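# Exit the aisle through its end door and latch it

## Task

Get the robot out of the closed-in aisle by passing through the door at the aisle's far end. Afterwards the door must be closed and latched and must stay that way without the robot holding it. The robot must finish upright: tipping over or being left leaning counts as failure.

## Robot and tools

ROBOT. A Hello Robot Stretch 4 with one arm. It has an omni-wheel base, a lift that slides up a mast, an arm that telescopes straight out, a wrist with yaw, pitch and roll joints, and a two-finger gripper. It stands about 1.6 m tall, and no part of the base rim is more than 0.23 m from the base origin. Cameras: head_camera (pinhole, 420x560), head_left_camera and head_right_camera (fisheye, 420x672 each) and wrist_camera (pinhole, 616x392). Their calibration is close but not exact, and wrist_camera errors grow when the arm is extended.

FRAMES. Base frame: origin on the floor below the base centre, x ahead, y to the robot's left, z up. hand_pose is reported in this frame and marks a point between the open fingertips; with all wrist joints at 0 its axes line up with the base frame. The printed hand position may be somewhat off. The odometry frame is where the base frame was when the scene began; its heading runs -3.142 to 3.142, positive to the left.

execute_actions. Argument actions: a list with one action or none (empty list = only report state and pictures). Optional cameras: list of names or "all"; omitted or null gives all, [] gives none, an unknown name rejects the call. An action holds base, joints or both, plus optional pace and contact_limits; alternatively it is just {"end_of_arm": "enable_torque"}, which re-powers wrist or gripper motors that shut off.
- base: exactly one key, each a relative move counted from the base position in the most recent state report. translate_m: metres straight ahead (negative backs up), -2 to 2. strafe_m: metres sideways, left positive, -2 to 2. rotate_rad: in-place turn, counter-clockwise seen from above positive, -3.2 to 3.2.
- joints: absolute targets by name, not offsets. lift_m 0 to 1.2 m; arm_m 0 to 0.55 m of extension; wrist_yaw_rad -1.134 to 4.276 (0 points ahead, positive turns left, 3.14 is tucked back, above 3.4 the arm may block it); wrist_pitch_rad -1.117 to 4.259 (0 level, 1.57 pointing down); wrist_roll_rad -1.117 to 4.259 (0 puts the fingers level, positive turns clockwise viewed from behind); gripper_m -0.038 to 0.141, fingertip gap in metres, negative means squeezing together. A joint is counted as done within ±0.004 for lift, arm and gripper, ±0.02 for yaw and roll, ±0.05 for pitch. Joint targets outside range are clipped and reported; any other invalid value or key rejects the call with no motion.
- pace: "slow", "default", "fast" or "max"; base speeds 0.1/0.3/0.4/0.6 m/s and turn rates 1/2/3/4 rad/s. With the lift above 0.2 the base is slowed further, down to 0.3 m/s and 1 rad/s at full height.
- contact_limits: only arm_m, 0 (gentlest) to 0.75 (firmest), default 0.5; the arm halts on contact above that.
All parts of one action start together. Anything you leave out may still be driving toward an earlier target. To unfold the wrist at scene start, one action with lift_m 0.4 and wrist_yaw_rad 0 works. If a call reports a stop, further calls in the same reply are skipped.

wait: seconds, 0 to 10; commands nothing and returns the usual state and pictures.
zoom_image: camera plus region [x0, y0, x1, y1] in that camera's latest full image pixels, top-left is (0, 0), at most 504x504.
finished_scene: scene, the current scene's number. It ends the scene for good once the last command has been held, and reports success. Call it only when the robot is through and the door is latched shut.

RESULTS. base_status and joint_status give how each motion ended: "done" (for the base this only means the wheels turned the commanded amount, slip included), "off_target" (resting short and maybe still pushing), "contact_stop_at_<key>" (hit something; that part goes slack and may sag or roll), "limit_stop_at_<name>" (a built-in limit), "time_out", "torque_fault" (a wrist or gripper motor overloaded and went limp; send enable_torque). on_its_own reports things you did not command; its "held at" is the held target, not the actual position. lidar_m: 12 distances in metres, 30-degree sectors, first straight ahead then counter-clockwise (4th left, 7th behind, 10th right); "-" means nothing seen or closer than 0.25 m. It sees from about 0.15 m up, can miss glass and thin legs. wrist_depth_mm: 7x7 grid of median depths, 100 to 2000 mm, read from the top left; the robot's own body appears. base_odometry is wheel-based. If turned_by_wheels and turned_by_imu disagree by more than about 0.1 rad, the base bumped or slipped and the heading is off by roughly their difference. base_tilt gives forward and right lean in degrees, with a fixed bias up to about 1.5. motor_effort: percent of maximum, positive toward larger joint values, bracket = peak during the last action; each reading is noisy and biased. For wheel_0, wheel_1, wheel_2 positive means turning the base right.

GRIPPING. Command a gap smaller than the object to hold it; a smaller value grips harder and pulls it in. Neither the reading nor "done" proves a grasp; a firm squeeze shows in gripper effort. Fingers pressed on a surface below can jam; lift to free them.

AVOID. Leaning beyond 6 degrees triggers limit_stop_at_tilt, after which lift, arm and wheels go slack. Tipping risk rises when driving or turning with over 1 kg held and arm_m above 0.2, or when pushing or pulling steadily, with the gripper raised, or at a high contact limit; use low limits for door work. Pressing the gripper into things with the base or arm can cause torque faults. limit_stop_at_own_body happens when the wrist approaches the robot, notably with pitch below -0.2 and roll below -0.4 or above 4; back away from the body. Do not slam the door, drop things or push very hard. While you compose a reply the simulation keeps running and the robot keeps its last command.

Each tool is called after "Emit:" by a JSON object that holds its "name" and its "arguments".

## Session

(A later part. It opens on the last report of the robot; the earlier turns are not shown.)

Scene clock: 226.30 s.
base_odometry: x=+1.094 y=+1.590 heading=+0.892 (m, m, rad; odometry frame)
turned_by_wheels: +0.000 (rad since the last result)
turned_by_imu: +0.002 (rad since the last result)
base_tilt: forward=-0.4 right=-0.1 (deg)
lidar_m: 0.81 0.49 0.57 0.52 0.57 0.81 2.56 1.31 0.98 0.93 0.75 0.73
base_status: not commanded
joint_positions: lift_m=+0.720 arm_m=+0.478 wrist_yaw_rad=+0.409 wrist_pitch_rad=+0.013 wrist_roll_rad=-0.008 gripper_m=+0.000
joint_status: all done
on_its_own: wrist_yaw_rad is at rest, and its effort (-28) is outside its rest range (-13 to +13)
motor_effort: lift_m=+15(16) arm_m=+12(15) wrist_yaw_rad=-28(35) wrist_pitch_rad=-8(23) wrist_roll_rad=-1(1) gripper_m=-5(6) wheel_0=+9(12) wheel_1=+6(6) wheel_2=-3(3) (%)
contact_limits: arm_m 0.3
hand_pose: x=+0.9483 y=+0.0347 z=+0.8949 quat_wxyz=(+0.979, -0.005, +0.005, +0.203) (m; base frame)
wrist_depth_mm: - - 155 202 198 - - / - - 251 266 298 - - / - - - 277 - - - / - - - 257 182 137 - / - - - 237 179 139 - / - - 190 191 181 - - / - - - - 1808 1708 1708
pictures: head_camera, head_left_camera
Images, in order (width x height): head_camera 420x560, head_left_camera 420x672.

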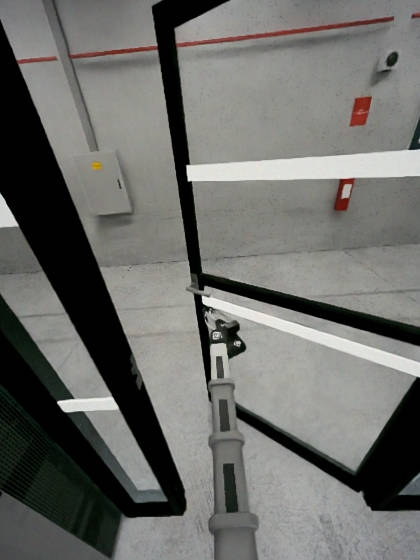

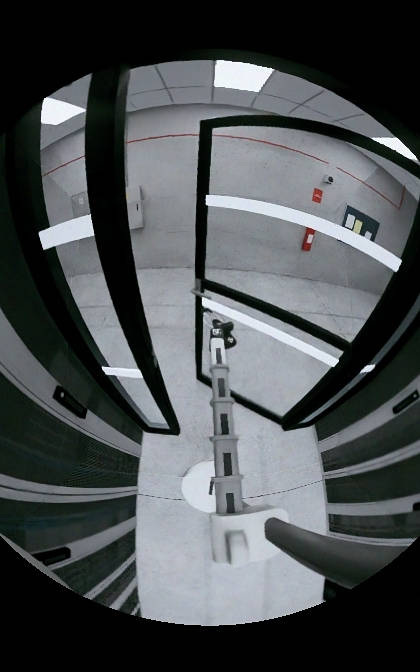

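Emit:
{"name": "execute_actions", "arguments": {"actions": [{"base":{"translate_m":0.24},"joints":{"arm_m":0.24},"pace":"slow"}], "cameras": []}}

Emit:
{"name": "execute_actions", "arguments": {"actions": [{"base":{"translate_m":0.22},"joints":{"arm_m":0.01},"pace":"slow"}], "cameras": ["head_camera","head_left_camera","head_right_camera"]}}

Scene clock: 239.57 s.
base_odometry: x=+1.244 y=+1.777 heading=+0.893 (m, m, rad; odometry frame)
turned_by_wheels: +0.001 (rad since the last result)
turned_by_imu: +0.005 (rad since the last result)
base_tilt: forward=-0.3 right=+0.1 (deg)
lidar_m: 0.59 0.32 0.29 0.49 0.57 0.77 2.56 1.34 0.98 0.68 0.56 0.54
base_status: done
joint_positions: lift_m=+0.720 arm_m=+0.240 wrist_yaw_rad=+0.410 wrist_pitch_rad=+0.013 wrist_roll_rad=-0.008 gripper_m=+0.000
joint_status: all done
on_its_own: wrist_yaw_rad is at rest, and its effort (-27) is outside its rest range (-13 to +13)
motor_effort: lift_m=+15(15) arm_m=+0(10) wrist_yaw_rad=-27(29) wrist_pitch_rad=-9(10) wrist_roll_rad=-2(1) gripper_m=-7(6) wheel_0=+12(15) wheel_1=+8(13) wheel_2=-5(6) (%)
hand_pose: x=+0.7104 y=+0.0347 z=+0.8947 quat_wxyz=(+0.979, -0.005, +0.006, +0.203) (m; base frame)
wrist_depth_mm: - - 154 203 198 - - / - - 250 262 298 - - / - - - 271 - - - / - - - 256 183 137 - / - - - 236 179 139 - / - - 188 193 181 - - / - - - - 1808 1618 1661
pictures: none
No camera images: the call's "cameras" was empty. Leave "cameras" out to get every camera's image.

Scene clock: 243.17 s.
base_odometry: x=+1.382 y=+1.948 heading=+0.895 (m, m, rad; odometry frame)
turned_by_wheels: +0.002 (rad since the last result)
turned_by_imu: +0.004 (rad since the last result)
base_tilt: forward=-0.3 right=+0.1 (deg)
lidar_m: 0.38 3.13 4.40 0.25 0.56 0.79 2.56 1.29 0.99 0.47 0.36 0.35
base_status: done
joint_positions: lift_m=+0.720 arm_m=+0.010 wrist_yaw_rad=+0.418 wrist_pitch_rad=+0.015 wrist_roll_rad=-0.008 gripper_m=+0.000
joint_status: all done
on_its_own: wrist_yaw_rad is at rest, and its effort (-51) is outside its rest range (-13 to +13)
motor_effort: lift_m=+16(16) arm_m=-2(1) wrist_yaw_rad=-51(51) wrist_pitch_rad=-15(15) wrist_roll_rad=-1(0) gripper_m=-7(7) wheel_0=+13(19) wheel_1=+6(13) wheel_2=-1(9) (%)
hand_pose: x=+0.4803 y=+0.0371 z=+0.8941 quat_wxyz=(+0.978, -0.006, +0.007, +0.207) (m; base frame)
wrist_depth_mm: - - 160 198 196 - - / - - 245 265 294 - - / - - - 270 - - - / - - - 252 179 134 - / - - - 232 176 136 - / - - 187 191 170 - 1983 / - - - - 1808 1661 1708
pictures: head_camera, head_left_camera, head_right_camera
Images, in order (width x height): head_camera 420x560, head_left_camera 420x672, head_right_camera 420x672.

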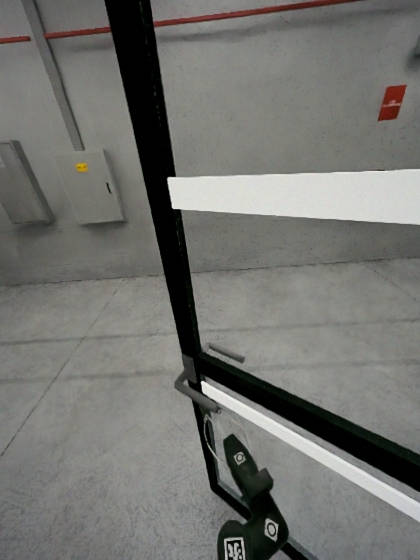

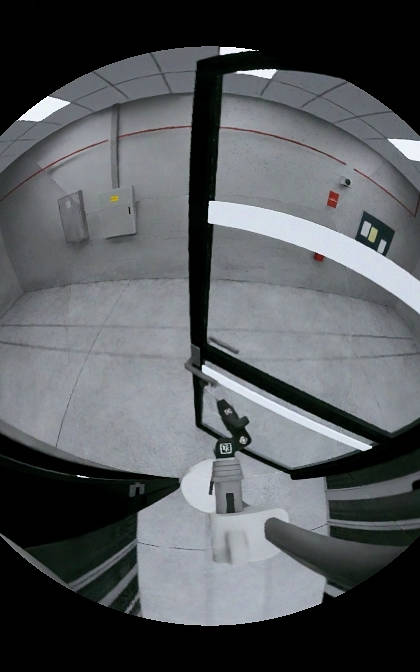

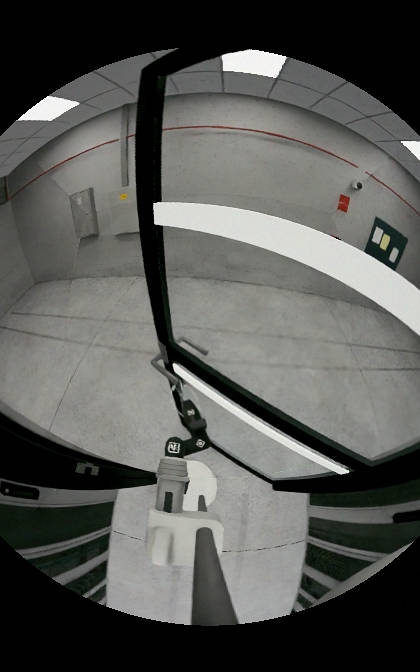

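Emit:
{"name": "execute_actions", "arguments": {"actions": [{"joints":{"wrist_pitch_rad":1.57}}], "cameras": []}}

Emit:
{"name": "execute_actions", "arguments": {"actions": [{"base":{"strafe_m":-0.04},"joints":{"wrist_yaw_rad":0.0,"lift_m":0.42},"pace":"slow"}], "cameras": ["head_camera","head_left_camera","head_right_camera"]}}

Scene clock: 255.87 s.
base_odometry: x=+1.382 y=+1.948 heading=+0.893 (m, m, rad; odometry frame)
turned_by_wheels: -0.001 (rad since the last result)
turned_by_imu: +0.005 (rad since the last result)
base_tilt: forward=-0.3 right=+0.0 (deg)
lidar_m: 0.27 0.28 4.40 0.25 0.54 0.78 2.39 1.30 0.99 0.43 0.29 0.26
base_status: not commanded
joint_positions: lift_m=+0.720 arm_m=+0.009 wrist_yaw_rad=+0.397 wrist_pitch_rad=+1.574 wrist_roll_rad=-0.012 gripper_m=+0.000
joint_status: all done
motor_effort: lift_m=+16(16) arm_m=+3(3) wrist_yaw_rad=+9(51) wrist_pitch_rad=-11(18) wrist_roll_rad=+10(13) gripper_m=-7(8) wheel_0=+8(14) wheel_1=+2(6) wheel_2=-8(8) (%)
hand_pose: x=+0.2133 y=-0.0809 z=+0.6100 quat_wxyz=(+0.691, -0.144, +0.693, +0.143) (m; base frame)
wrist_depth_mm: 831 820 842 831 842 854 842 / 831 831 831 831 842 842 854 / 820 820 831 831 831 842 842 / 820 820 831 842 831 842 854 / 778 640 621 621 842 842 842 / 496 615 615 204 184 842 854 / 820 615 615 - 842 732 854
pictures: none
No camera images: the call's "cameras" was empty. Leave "cameras" out to get every camera's image.

Scene clock: 258.90 s.
base_odometry: x=+1.413 y=+1.923 heading=+0.894 (m, m, rad; odometry frame)
turned_by_wheels: +0.000 (rad since the last result)
turned_by_imu: +0.001 (rad since the last result)
base_tilt: forward=-0.3 right=+0.1 (deg)
lidar_m: 0.25 0.29 4.42 0.25 0.57 0.85 2.60 1.27 0.94 0.41 0.27 0.25
base_status: done
joint_positions: lift_m=+0.421 arm_m=+0.009 wrist_yaw_rad=-0.009 wrist_pitch_rad=+1.573 wrist_roll_rad=-0.010 gripper_m=+0.000
joint_status: all done
on_its_own: wrist_yaw_rad is at rest, and its effort (+25) is outside its rest range (-13 to +13)
motor_effort: lift_m=+12(15) arm_m=+3(3) wrist_yaw_rad=+25(26) wrist_pitch_rad=-11(13) wrist_roll_rad=+7(17) gripper_m=-5(8) wheel_0=+12(16) wheel_1=-1(7) wheel_2=-6(5) (%)
hand_pose: x=+0.1788 y=-0.0874 z=+0.3103 quat_wxyz=(+0.706, +0.000, +0.708, +0.000) (m; base frame)
wrist_depth_mm: 530 535 535 535 539 544 544 / 399 535 535 535 539 544 549 / 525 530 421 539 539 544 544 / 530 535 535 539 430 544 544 / 525 530 330 324 539 539 433 / 530 322 322 204 185 539 544 / 433 319 319 - 336 544 544
pictures: head_camera, head_left_camera, head_right_camera
Images, in order (width x height): head_camera 420x560, head_left_camera 420x672, head_right_camera 420x672.

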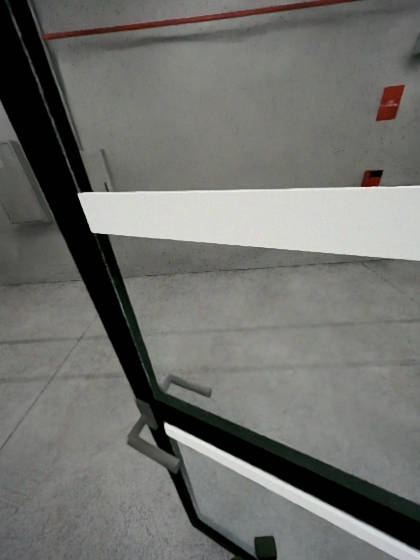

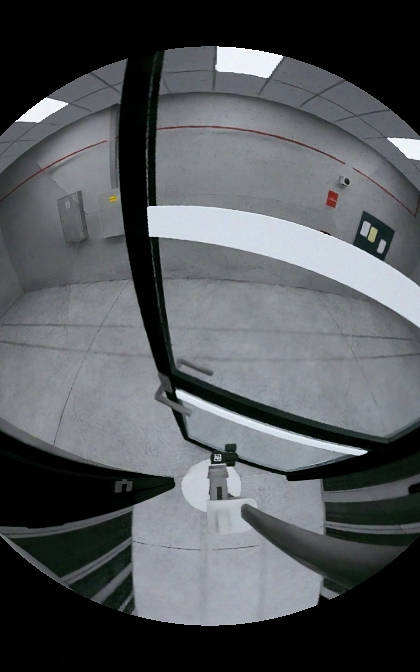

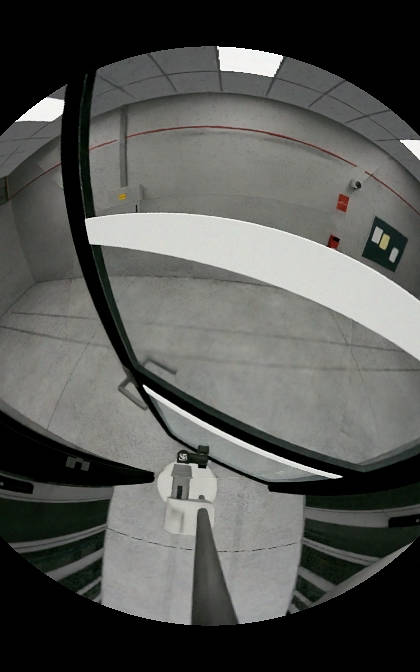

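Emit:
{"name": "execute_actions", "arguments": {"actions": [{"base":{"strafe_m":-0.05},"pace":"slow"}], "cameras": []}}

Emit:
{"name": "execute_actions", "arguments": {"actions": [{"base":{"translate_m":0.25},"pace":"slow"}], "cameras": ["head_left_camera","head_right_camera"]}}

Scene clock: 268.23 s.
base_odometry: x=+1.451 y=+1.892 heading=+0.894 (m, m, rad; odometry frame)
turned_by_wheels: +0.001 (rad since the last result)
turned_by_imu: +0.002 (rad since the last result)
base_tilt: forward=-0.2 right=+0.1 (deg)
lidar_m: 0.27 0.32 4.41 0.30 0.60 0.90 2.91 1.20 0.91 0.38 0.26 0.25
base_status: done
joint_positions: lift_m=+0.420 arm_m=+0.009 wrist_yaw_rad=-0.004 wrist_pitch_rad=+1.576 wrist_roll_rad=-0.013 gripper_m=+0.000
joint_status: not commanded
on_its_own: wrist_roll_rad is at rest, and its effort (+15) is outside its rest range (-13 to +13)
motor_effort: lift_m=+15(15) arm_m=+3(3) wrist_yaw_rad=+11(25) wrist_pitch_rad=-18(19) wrist_roll_rad=+15(15) gripper_m=-6(6) wheel_0=+17(19) wheel_1=-3(8) wheel_2=-5(5) (%)
hand_pose: x=+0.1785 y=-0.0874 z=+0.3100 quat_wxyz=(+0.705, -0.003, +0.709, +0.003) (m; base frame)
wrist_depth_mm: 525 530 535 530 535 539 544 / 530 418 535 535 535 539 544 / 525 530 421 535 539 539 544 / 530 530 535 535 424 539 544 / 530 530 325 322 539 452 544 / 530 320 320 204 184 544 544 / 477 319 320 - 330 544 544
pictures: none
No camera images: the call's "cameras" was empty. Leave "cameras" out to get every camera's image.

Scene clock: 272.00 s.
base_odometry: x=+1.607 y=+2.087 heading=+0.895 (m, m, rad; odometry frame)
turned_by_wheels: +0.000 (rad since the last result)
turned_by_imu: +0.001 (rad since the last result)
base_tilt: forward=-0.2 right=+0.0 (deg)
lidar_m: 0.26 0.37 4.06 0.71 0.38 0.91 2.85 1.21 0.46 0.27 0.25 0.25
base_status: done
joint_positions: lift_m=+0.420 arm_m=+0.009 wrist_yaw_rad=-0.006 wrist_pitch_rad=+1.575 wrist_roll_rad=-0.009 gripper_m=+0.000
joint_status: not commanded
on_its_own: wrist_yaw_rad is at rest, and its effort (+18) is outside its rest range (-13 to +13)
motor_effort: lift_m=+15(15) arm_m=+4(4) wrist_yaw_rad=+18(43) wrist_pitch_rad=-15(26) wrist_roll_rad=+1(14) gripper_m=-7(4) wheel_0=+10(17) wheel_1=+3(1) wheel_2=-8(20) (%)
hand_pose: x=+0.1783 y=-0.0874 z=+0.3100 quat_wxyz=(+0.706, -0.001, +0.709, +0.001) (m; base frame)
wrist_depth_mm: 530 530 530 535 535 544 539 / 530 525 421 535 535 539 549 / 525 530 530 535 535 544 544 / 525 530 535 535 539 539 544 / 530 530 327 324 427 544 544 / 525 320 320 204 185 430 539 / 525 319 320 - 332 430 430
pictures: head_left_camera, head_right_camera
Images, in order (width x height): head_left_camera 420x672, head_right_camera 420x672.

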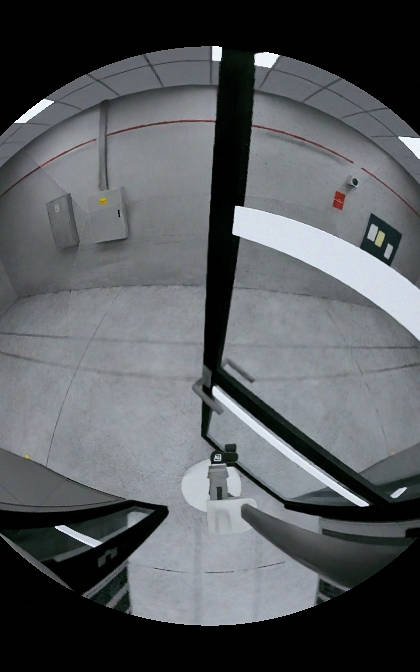

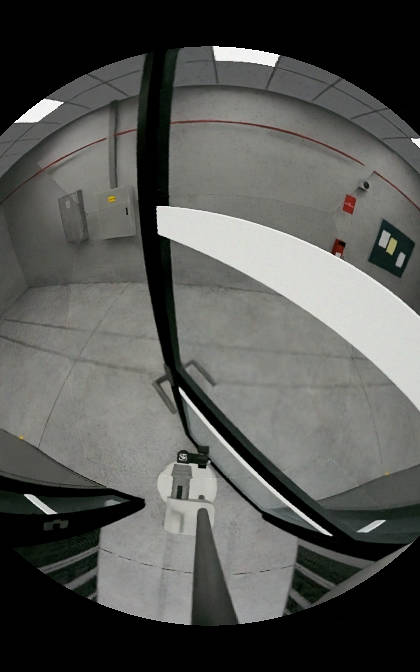

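Emit:
{"name": "execute_actions", "arguments": {"actions": [{"base":{"translate_m":0.22},"pace":"slow"}], "cameras": ["head_left_camera","head_right_camera"]}}

Scene clock: 281.93 s.
base_odometry: x=+1.744 y=+2.258 heading=+0.895 (m, m, rad; odometry frame)
turned_by_wheels: +0.000 (rad since the last result)
turned_by_imu: +0.002 (rad since the last result)
base_tilt: forward=-0.4 right=+0.1 (deg)
lidar_m: 0.25 2.64 3.56 1.44 0.65 0.54 2.82 1.24 0.32 0.25 0.25 0.25
base_status: done
joint_positions: lift_m=+0.420 arm_m=+0.009 wrist_yaw_rad=-0.003 wrist_pitch_rad=+1.573 wrist_roll_rad=-0.010 gripper_m=+0.000
joint_status: not commanded
motor_effort: lift_m=+16(15) arm_m=+4(4) wrist_yaw_rad=+9(18) wrist_pitch_rad=-11(16) wrist_roll_rad=+4(5) gripper_m=-6(5) wheel_0=+9(12) wheel_1=+2(0) wheel_2=-5(14) (%)
hand_pose: x=+0.1791 y=-0.0874 z=+0.3100 quat_wxyz=(+0.706, -0.002, +0.708, +0.002) (m; base frame)
wrist_depth_mm: 530 535 535 113 539 539 544 / 525 530 530 165 539 539 544 / 530 525 535 421 539 539 544 / 525 525 539 535 539 539 549 / 525 525 327 324 427 539 544 / 530 320 320 204 184 544 544 / 525 319 320 - 334 544 544
pictures: head_left_camera, head_right_camera
Images, in order (width x height): head_left_camera 420x672, head_right_camera 420x672.

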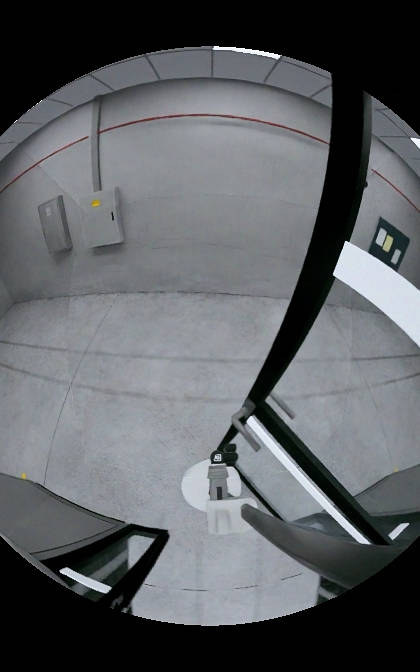

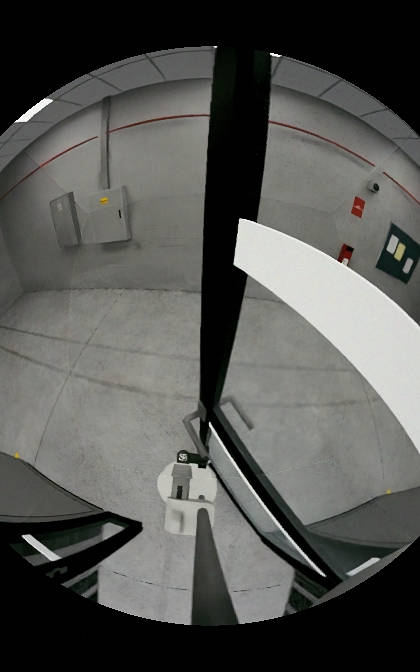

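Same as before: strafe left, then clear.

Emit:
{"name": "execute_actions", "arguments": {"actions": [{"base":{"strafe_m":0.65}}], "cameras": []}}

Emit:
{"name": "execute_actions", "arguments": {"actions": [{"base":{"translate_m":0.45}}], "cameras": ["head_left_camera","head_right_camera"]}}

Scene clock: 290.13 s.
base_odometry: x=+1.237 y=+2.665 heading=+0.895 (m, m, rad; odometry frame)
turned_by_wheels: +0.000 (rad since the last result)
turned_by_imu: -0.005 (rad since the last result)
base_tilt: forward=-0.4 right=+0.1 (deg)
lidar_m: 2.51 2.55 3.74 4.36 0.55 0.42 0.39 0.47 0.40 0.43 3.47 2.62
base_status: done
joint_positions: lift_m=+0.420 arm_m=+0.009 wrist_yaw_rad=+0.000 wrist_pitch_rad=+1.570 wrist_roll_rad=-0.008 gripper_m=+0.000
joint_status: not commanded
motor_effort: lift_m=+17(17) arm_m=+5(6) wrist_yaw_rad=+1(67) wrist_pitch_rad=-2(29) wrist_roll_rad=-1(20) gripper_m=-4(6) wheel_0=+0(12) wheel_1=-2(9) wheel_2=+0(15) (%)
hand_pose: x=+0.1802 y=-0.0874 z=+0.3099 quat_wxyz=(+0.707, -0.003, +0.707, +0.003) (m; base frame)
wrist_depth_mm: 530 530 535 539 544 544 549 / 530 530 535 535 539 544 549 / 530 530 539 539 539 544 544 / 530 530 535 535 535 539 549 / 530 530 329 336 539 539 544 / 525 320 320 204 185 539 544 / 525 319 319 - 334 539 544
pictures: none
No camera images: the call's "cameras" was empty. Leave "cameras" out to get every camera's image.

Scene clock: 293.13 s.
base_odometry: x=+1.518 y=+3.016 heading=+0.895 (m, m, rad; odometry frame)
turned_by_wheels: +0.000 (rad since the last result)
turned_by_imu: +0.000 (rad since the last result)
base_tilt: forward=-0.4 right=+0.0 (deg)
lidar_m: 2.09 2.07 3.09 4.36 1.18 0.88 0.85 0.89 1.25 6.00 2.88 2.16
base_status: done
joint_positions: lift_m=+0.420 arm_m=+0.009 wrist_yaw_rad=+0.000 wrist_pitch_rad=+1.570 wrist_roll_rad=-0.008 gripper_m=+0.000
joint_status: not commanded
motor_effort: lift_m=+17(17) arm_m=+5(5) wrist_yaw_rad=+1(1) wrist_pitch_rad=-1(1) wrist_roll_rad=+1(2) gripper_m=-6(6) wheel_0=+2(4) wheel_1=+1(3) wheel_2=+0(11) (%)
hand_pose: x=+0.1802 y=-0.0874 z=+0.3099 quat_wxyz=(+0.707, -0.003, +0.707, +0.003) (m; base frame)
wrist_depth_mm: 530 530 539 539 539 544 549 / 525 535 535 539 544 544 544 / 530 535 535 539 539 544 544 / 525 535 535 539 539 544 544 / 530 530 329 336 539 539 544 / 525 322 320 204 185 544 544 / 530 320 320 - 336 544 549
pictures: head_left_camera, head_right_camera
Images, in order (width x height): head_left_camera 420x672, head_right_camera 420x672.

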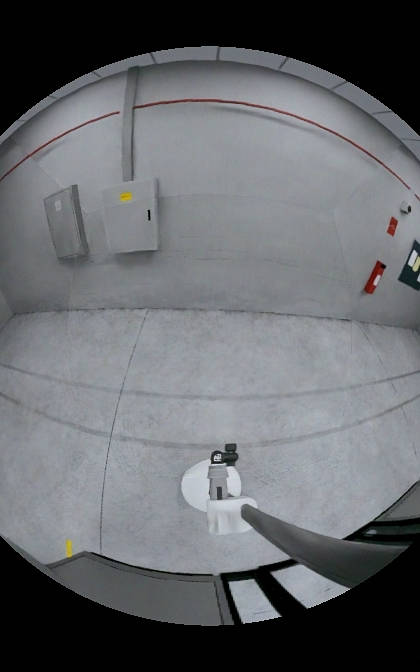

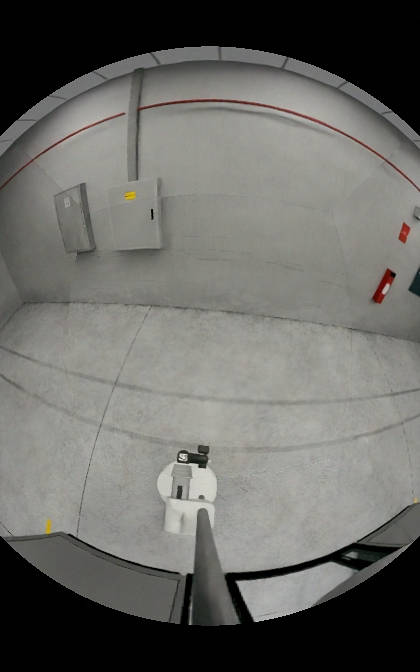

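Emit:
{"name": "execute_actions", "arguments": {"actions": [{"base":{"rotate_rad":-3.12},"joints":{"lift_m":0.6}}], "cameras": []}}

Emit:
{"name": "execute_actions", "arguments": {"actions": [{"base":{"strafe_m":0.45},"joints":{"wrist_pitch_rad":0.0}}], "cameras": ["head_camera","wrist_camera"]}}

Scene clock: 303.90 s.
base_odometry: x=+1.518 y=+3.016 heading=-2.224 (m, m, rad; odometry frame)
turned_by_wheels: -3.120 (rad since the last result)
turned_by_imu: -3.166 (rad since the last result)
base_tilt: forward=-0.2 right=+0.1 (deg)
lidar_m: 0.84 0.89 1.26 5.94 2.94 2.17 2.09 2.14 2.86 4.37 1.21 0.89
base_status: done
joint_positions: lift_m=+0.600 arm_m=+0.009 wrist_yaw_rad=+0.000 wrist_pitch_rad=+1.570 wrist_roll_rad=-0.008 gripper_m=+0.000
joint_status: all done
motor_effort: lift_m=+21(23) arm_m=+5(5) wrist_yaw_rad=+1(1) wrist_pitch_rad=-2(1) wrist_roll_rad=-4(3) gripper_m=-5(4) wheel_0=+2(8) wheel_1=+0(11) wheel_2=+2(9) (%)
hand_pose: x=+0.1802 y=-0.0874 z=+0.4896 quat_wxyz=(+0.707, -0.003, +0.707, +0.003) (m; base frame)
wrist_depth_mm: 707 707 715 715 723 723 723 / 707 715 715 723 723 723 723 / 707 707 715 715 715 723 723 / 707 707 707 723 723 723 723 / 699 707 500 504 723 723 723 / 699 699 496 204 185 715 732 / 707 496 496 - 715 723 732
pictures: none
No camera images: the call's "cameras" was empty. Leave "cameras" out to get every camera's image.

Scene clock: 306.73 s.
base_odometry: x=+1.876 y=+2.742 heading=-2.224 (m, m, rad; odometry frame)
turned_by_wheels: +0.000 (rad since the last result)
turned_by_imu: +0.001 (rad since the last result)
base_tilt: forward=-0.4 right=+0.0 (deg)
lidar_m: 0.78 0.92 1.32 5.52 2.85 2.16 2.07 2.18 2.84 4.82 1.23 0.92
base_status: done
joint_positions: lift_m=+0.600 arm_m=+0.009 wrist_yaw_rad=+0.000 wrist_pitch_rad=+0.002 wrist_roll_rad=-0.008 gripper_m=+0.000
joint_status: all done
motor_effort: lift_m=+21(21) arm_m=+5(5) wrist_yaw_rad=+0(0) wrist_pitch_rad=-8(12) wrist_roll_rad=+0(1) gripper_m=-6(6) wheel_0=+1(11) wheel_1=-2(9) wheel_2=+1(1) (%)
hand_pose: x=+0.4685 y=-0.0875 z=+0.7774 quat_wxyz=(+1.000, -0.004, +0.001, +0.000) (m; base frame)
wrist_depth_mm: 1756 - - 668 1008 634 634 / 1499 654 654 634 1078 634 634 / 1537 - 640 647 842 627 634 / 1499 - - 627 1229 634 627 / 1576 - - 627 1308 634 627 / 1576 - - 204 184 627 634 / 1537 1983 1618 - 1098 634 634
pictures: head_camera, wrist_camera
camera_calibration (this result's frames):
wrist_camera: T_world_to_cam=[[-0.0307746, -0.997888, -0.0572114, -0.0306565], [-0.00582285, 0.0574166, -0.998333, 0.835642], [0.999509, -0.0303902, -0.00757752, -0.235473], [0, 0, 0, 1]] pos_world=[0.23928, -0.0857275, 0.830711]
Images, in order (width x height): head_camera 420x560, wrist_camera 616x392.

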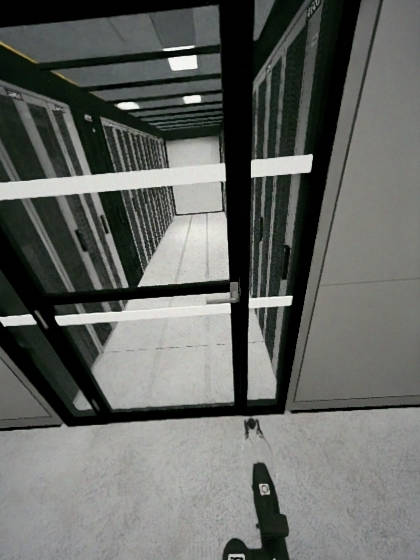

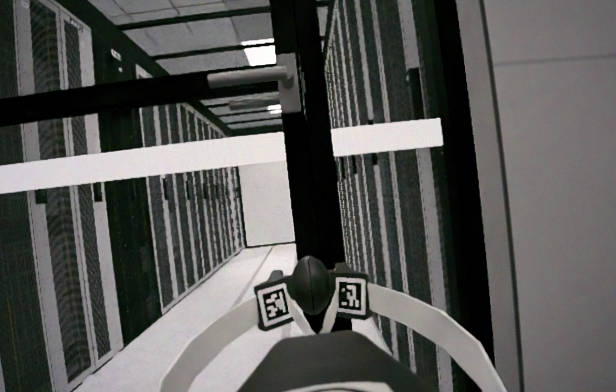

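Emit:
{"name": "execute_actions", "arguments": {"actions": [{"base":{"strafe_m":0.015}}], "cameras": []}}

Emit:
{"name": "execute_actions", "arguments": {"actions": [{"base":{"translate_m":0.28}}], "cameras": ["wrist_camera"]}}

Emit:
{"name": "zoom_image", "arguments": {"camera": "wrist_camera", "region": [200, 0, 420, 300]}}

Scene clock: 318.30 s.
base_odometry: x=+1.888 y=+2.733 heading=-2.224 (m, m, rad; odometry frame)
turned_by_wheels: +0.000 (rad since the last result)
turned_by_imu: +0.001 (rad since the last result)
base_tilt: forward=-0.4 right=+0.0 (deg)
lidar_m: 0.80 0.91 1.31 5.52 2.82 2.16 2.08 2.18 2.85 4.83 1.21 0.94
base_status: done
joint_positions: lift_m=+0.600 arm_m=+0.009 wrist_yaw_rad=+0.000 wrist_pitch_rad=+0.002 wrist_roll_rad=-0.008 gripper_m=+0.000
joint_status: not commanded
motor_effort: lift_m=+21(21) arm_m=+5(5) wrist_yaw_rad=+0(1) wrist_pitch_rad=-8(8) wrist_roll_rad=-1(3) gripper_m=-5(3) wheel_0=+0(8) wheel_1=-1(4) wheel_2=+0(3) (%)
hand_pose: x=+0.4685 y=-0.0875 z=+0.7774 quat_wxyz=(+1.000, -0.004, +0.001, +0.000) (m; base frame)
wrist_depth_mm: 1756 - - 627 1078 627 627 / 1499 654 654 621 1138 627 634 / 1499 - 647 634 866 627 634 / 1464 - - 634 1308 634 634 / 1576 - - 627 1366 634 634 / 1537 - - 204 184 634 627 / 1499 1921 1661 - 1182 634 634
pictures: none
No camera images: the call's "cameras" was empty. Leave "cameras" out to get every camera's image.

Scene clock: 320.70 s.
base_odometry: x=+1.718 y=+2.511 heading=-2.224 (m, m, rad; odometry frame)
turned_by_wheels: +0.000 (rad since the last result)
turned_by_imu: +0.000 (rad since the last result)
base_tilt: forward=-0.3 right=+0.1 (deg)
lidar_m: 0.50 0.59 0.84 5.40 3.31 2.46 2.36 2.48 3.24 4.82 0.81 0.60
base_status: done
joint_positions: lift_m=+0.600 arm_m=+0.009 wrist_yaw_rad=+0.000 wrist_pitch_rad=+0.002 wrist_roll_rad=-0.008 gripper_m=+0.000
joint_status: not commanded
motor_effort: lift_m=+21(21) arm_m=+5(5) wrist_yaw_rad=+1(0) wrist_pitch_rad=-8(8) wrist_roll_rad=-1(3) gripper_m=-5(6) wheel_0=+1(8) wheel_1=+2(5) wheel_2=-1(8) (%)
hand_pose: x=+0.4685 y=-0.0875 z=+0.7774 quat_wxyz=(+1.000, -0.004, +0.001, +0.000) (m; base frame)
wrist_depth_mm: 364 - 436 345 976 585 373 / 1618 - - 345 389 389 384 / 359 359 - 345 878 597 397 / 1618 - - 345 931 654 407 / 1576 - - 343 946 676 415 / 1537 - - 204 185 654 424 / 1499 1921 1661 - 1060 597 462
pictures: wrist_camera
camera_calibration (this result's frames):
wrist_camera: T_world_to_cam=[[-0.0307735, -0.997888, -0.0572122, -0.0306561], [-0.00579891, 0.0574166, -0.998333, 0.835638], [0.99951, -0.0303905, -0.00755357, -0.235492], [0, 0, 0, 1]] pos_world=[0.239279, -0.0857275, 0.830712]
Images, in order (width x height): wrist_camera 616x392.

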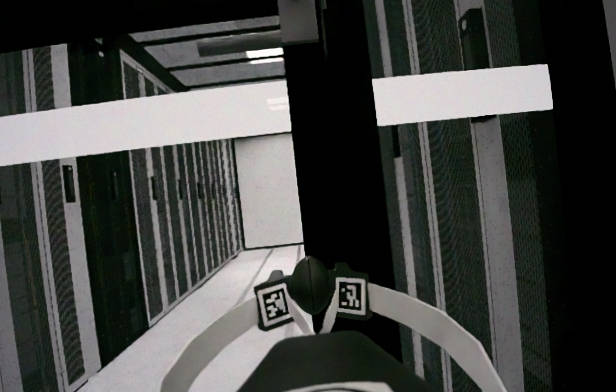

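Region (200, 0, 420, 300) of wrist_camera's 616x392 image, scaled by 1.680; it fills the left 370 columns of this view, and the rest is white.

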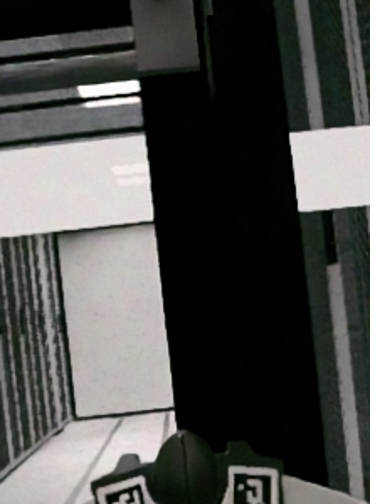

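Emit:
{"name": "execute_actions", "arguments": {"actions": [{"joints":{"arm_m":0.16},"pace":"slow","contact_limits":{"arm_m":0.3}}], "cameras": ["wrist_camera"]}}

Scene clock: 329.10 s.
base_odometry: x=+1.718 y=+2.511 heading=-2.224 (m, m, rad; odometry frame)
turned_by_wheels: +0.000 (rad since the last result)
turned_by_imu: +0.002 (rad since the last result)
base_tilt: forward=-0.4 right=-0.1 (deg)
lidar_m: 0.50 0.61 0.86 5.40 3.29 2.46 2.36 2.49 3.24 4.82 0.81 0.61
base_status: not commanded
joint_positions: lift_m=+0.600 arm_m=+0.118 wrist_yaw_rad=-0.003 wrist_pitch_rad=+0.002 wrist_roll_rad=-0.008 gripper_m=+0.000
joint_status: arm_m contact_stop (moved +0.109 of +0.151)
on_its_own: arm_m is slack since a contact_stop (your +0.160 is given up)
motor_effort: lift_m=+21(21) arm_m=+0(20) wrist_yaw_rad=+9(37) wrist_pitch_rad=-7(8) wrist_roll_rad=-2(2) gripper_m=-7(5) wheel_0=+2(3) wheel_1=+0(3) wheel_2=-3(11) (%)
contact_limits: arm_m 0.3
hand_pose: x=+0.5769 y=-0.0883 z=+0.7775 quat_wxyz=(+1.000, -0.004, +0.001, -0.002) (m; base frame)
wrist_depth_mm: 1756 - - 237 238 281 282 / 253 253 254 237 238 281 283 / 1537 - - 237 238 634 452 / 1618 - - 237 238 654 452 / 1618 - - 237 238 676 462 / 1499 - - 202 185 654 484 / 1499 1921 1756 - 238 621 492
pictures: wrist_camera
camera_calibration (this result's frames):
wrist_camera: T_world_to_cam=[[-0.0337037, -0.997793, -0.0572181, -0.0264606], [-0.0052701, 0.0574272, -0.998336, 0.836117], [0.999418, -0.0333461, -0.00719398, -0.344388], [0, 0, 0, 1]] pos_world=[0.347702, -0.0859021, 0.830734]
Images, in order (width x height): wrist_camera 616x392.

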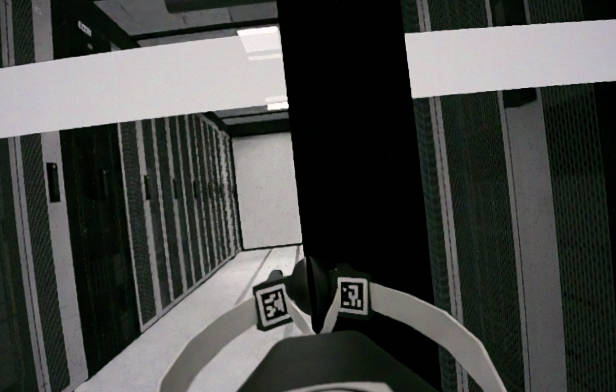

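Emit:
{"name": "execute_actions", "arguments": {"actions": [{"joints":{"arm_m":0.02}}], "cameras": []}}

Emit:
{"name": "finished_scene", "arguments": {"scene": 2}}

Scene clock: 335.70 s.
base_odometry: x=+1.718 y=+2.511 heading=-2.224 (m, m, rad; odometry frame)
turned_by_wheels: +0.000 (rad since the last result)
turned_by_imu: +0.001 (rad since the last result)
base_tilt: forward=-0.3 right=+0.0 (deg)
lidar_m: 0.51 0.61 0.85 5.39 3.30 2.45 2.36 2.48 3.27 4.84 0.83 0.60
base_status: not commanded
joint_positions: lift_m=+0.600 arm_m=+0.021 wrist_yaw_rad=+0.000 wrist_pitch_rad=+0.002 wrist_roll_rad=-0.008 gripper_m=+0.000
joint_status: all done
motor_effort: lift_m=+21(21) arm_m=-6(8) wrist_yaw_rad=+0(8) wrist_pitch_rad=-8(8) wrist_roll_rad=-2(2) gripper_m=-4(6) wheel_0=+3(2) wheel_1=+1(1) wheel_2=-3(3) (%)
hand_pose: x=+0.4804 y=-0.0874 z=+0.7774 quat_wxyz=(+1.000, -0.004, +0.001, +0.000) (m; base frame)
wrist_depth_mm: 364 - 433 334 960 569 375 / 1618 - - 334 377 377 377 / 347 347 - 334 379 634 399 / 1576 - - 340 917 654 410 / 1576 - - 332 960 676 445 / 1499 - - 204 185 654 459 / 1499 1921 1618 - 1060 597 466
pictures: none
No camera images: the call's "cameras" was empty. Leave "cameras" out to get every camera's image.

The scene is finished: the task was done.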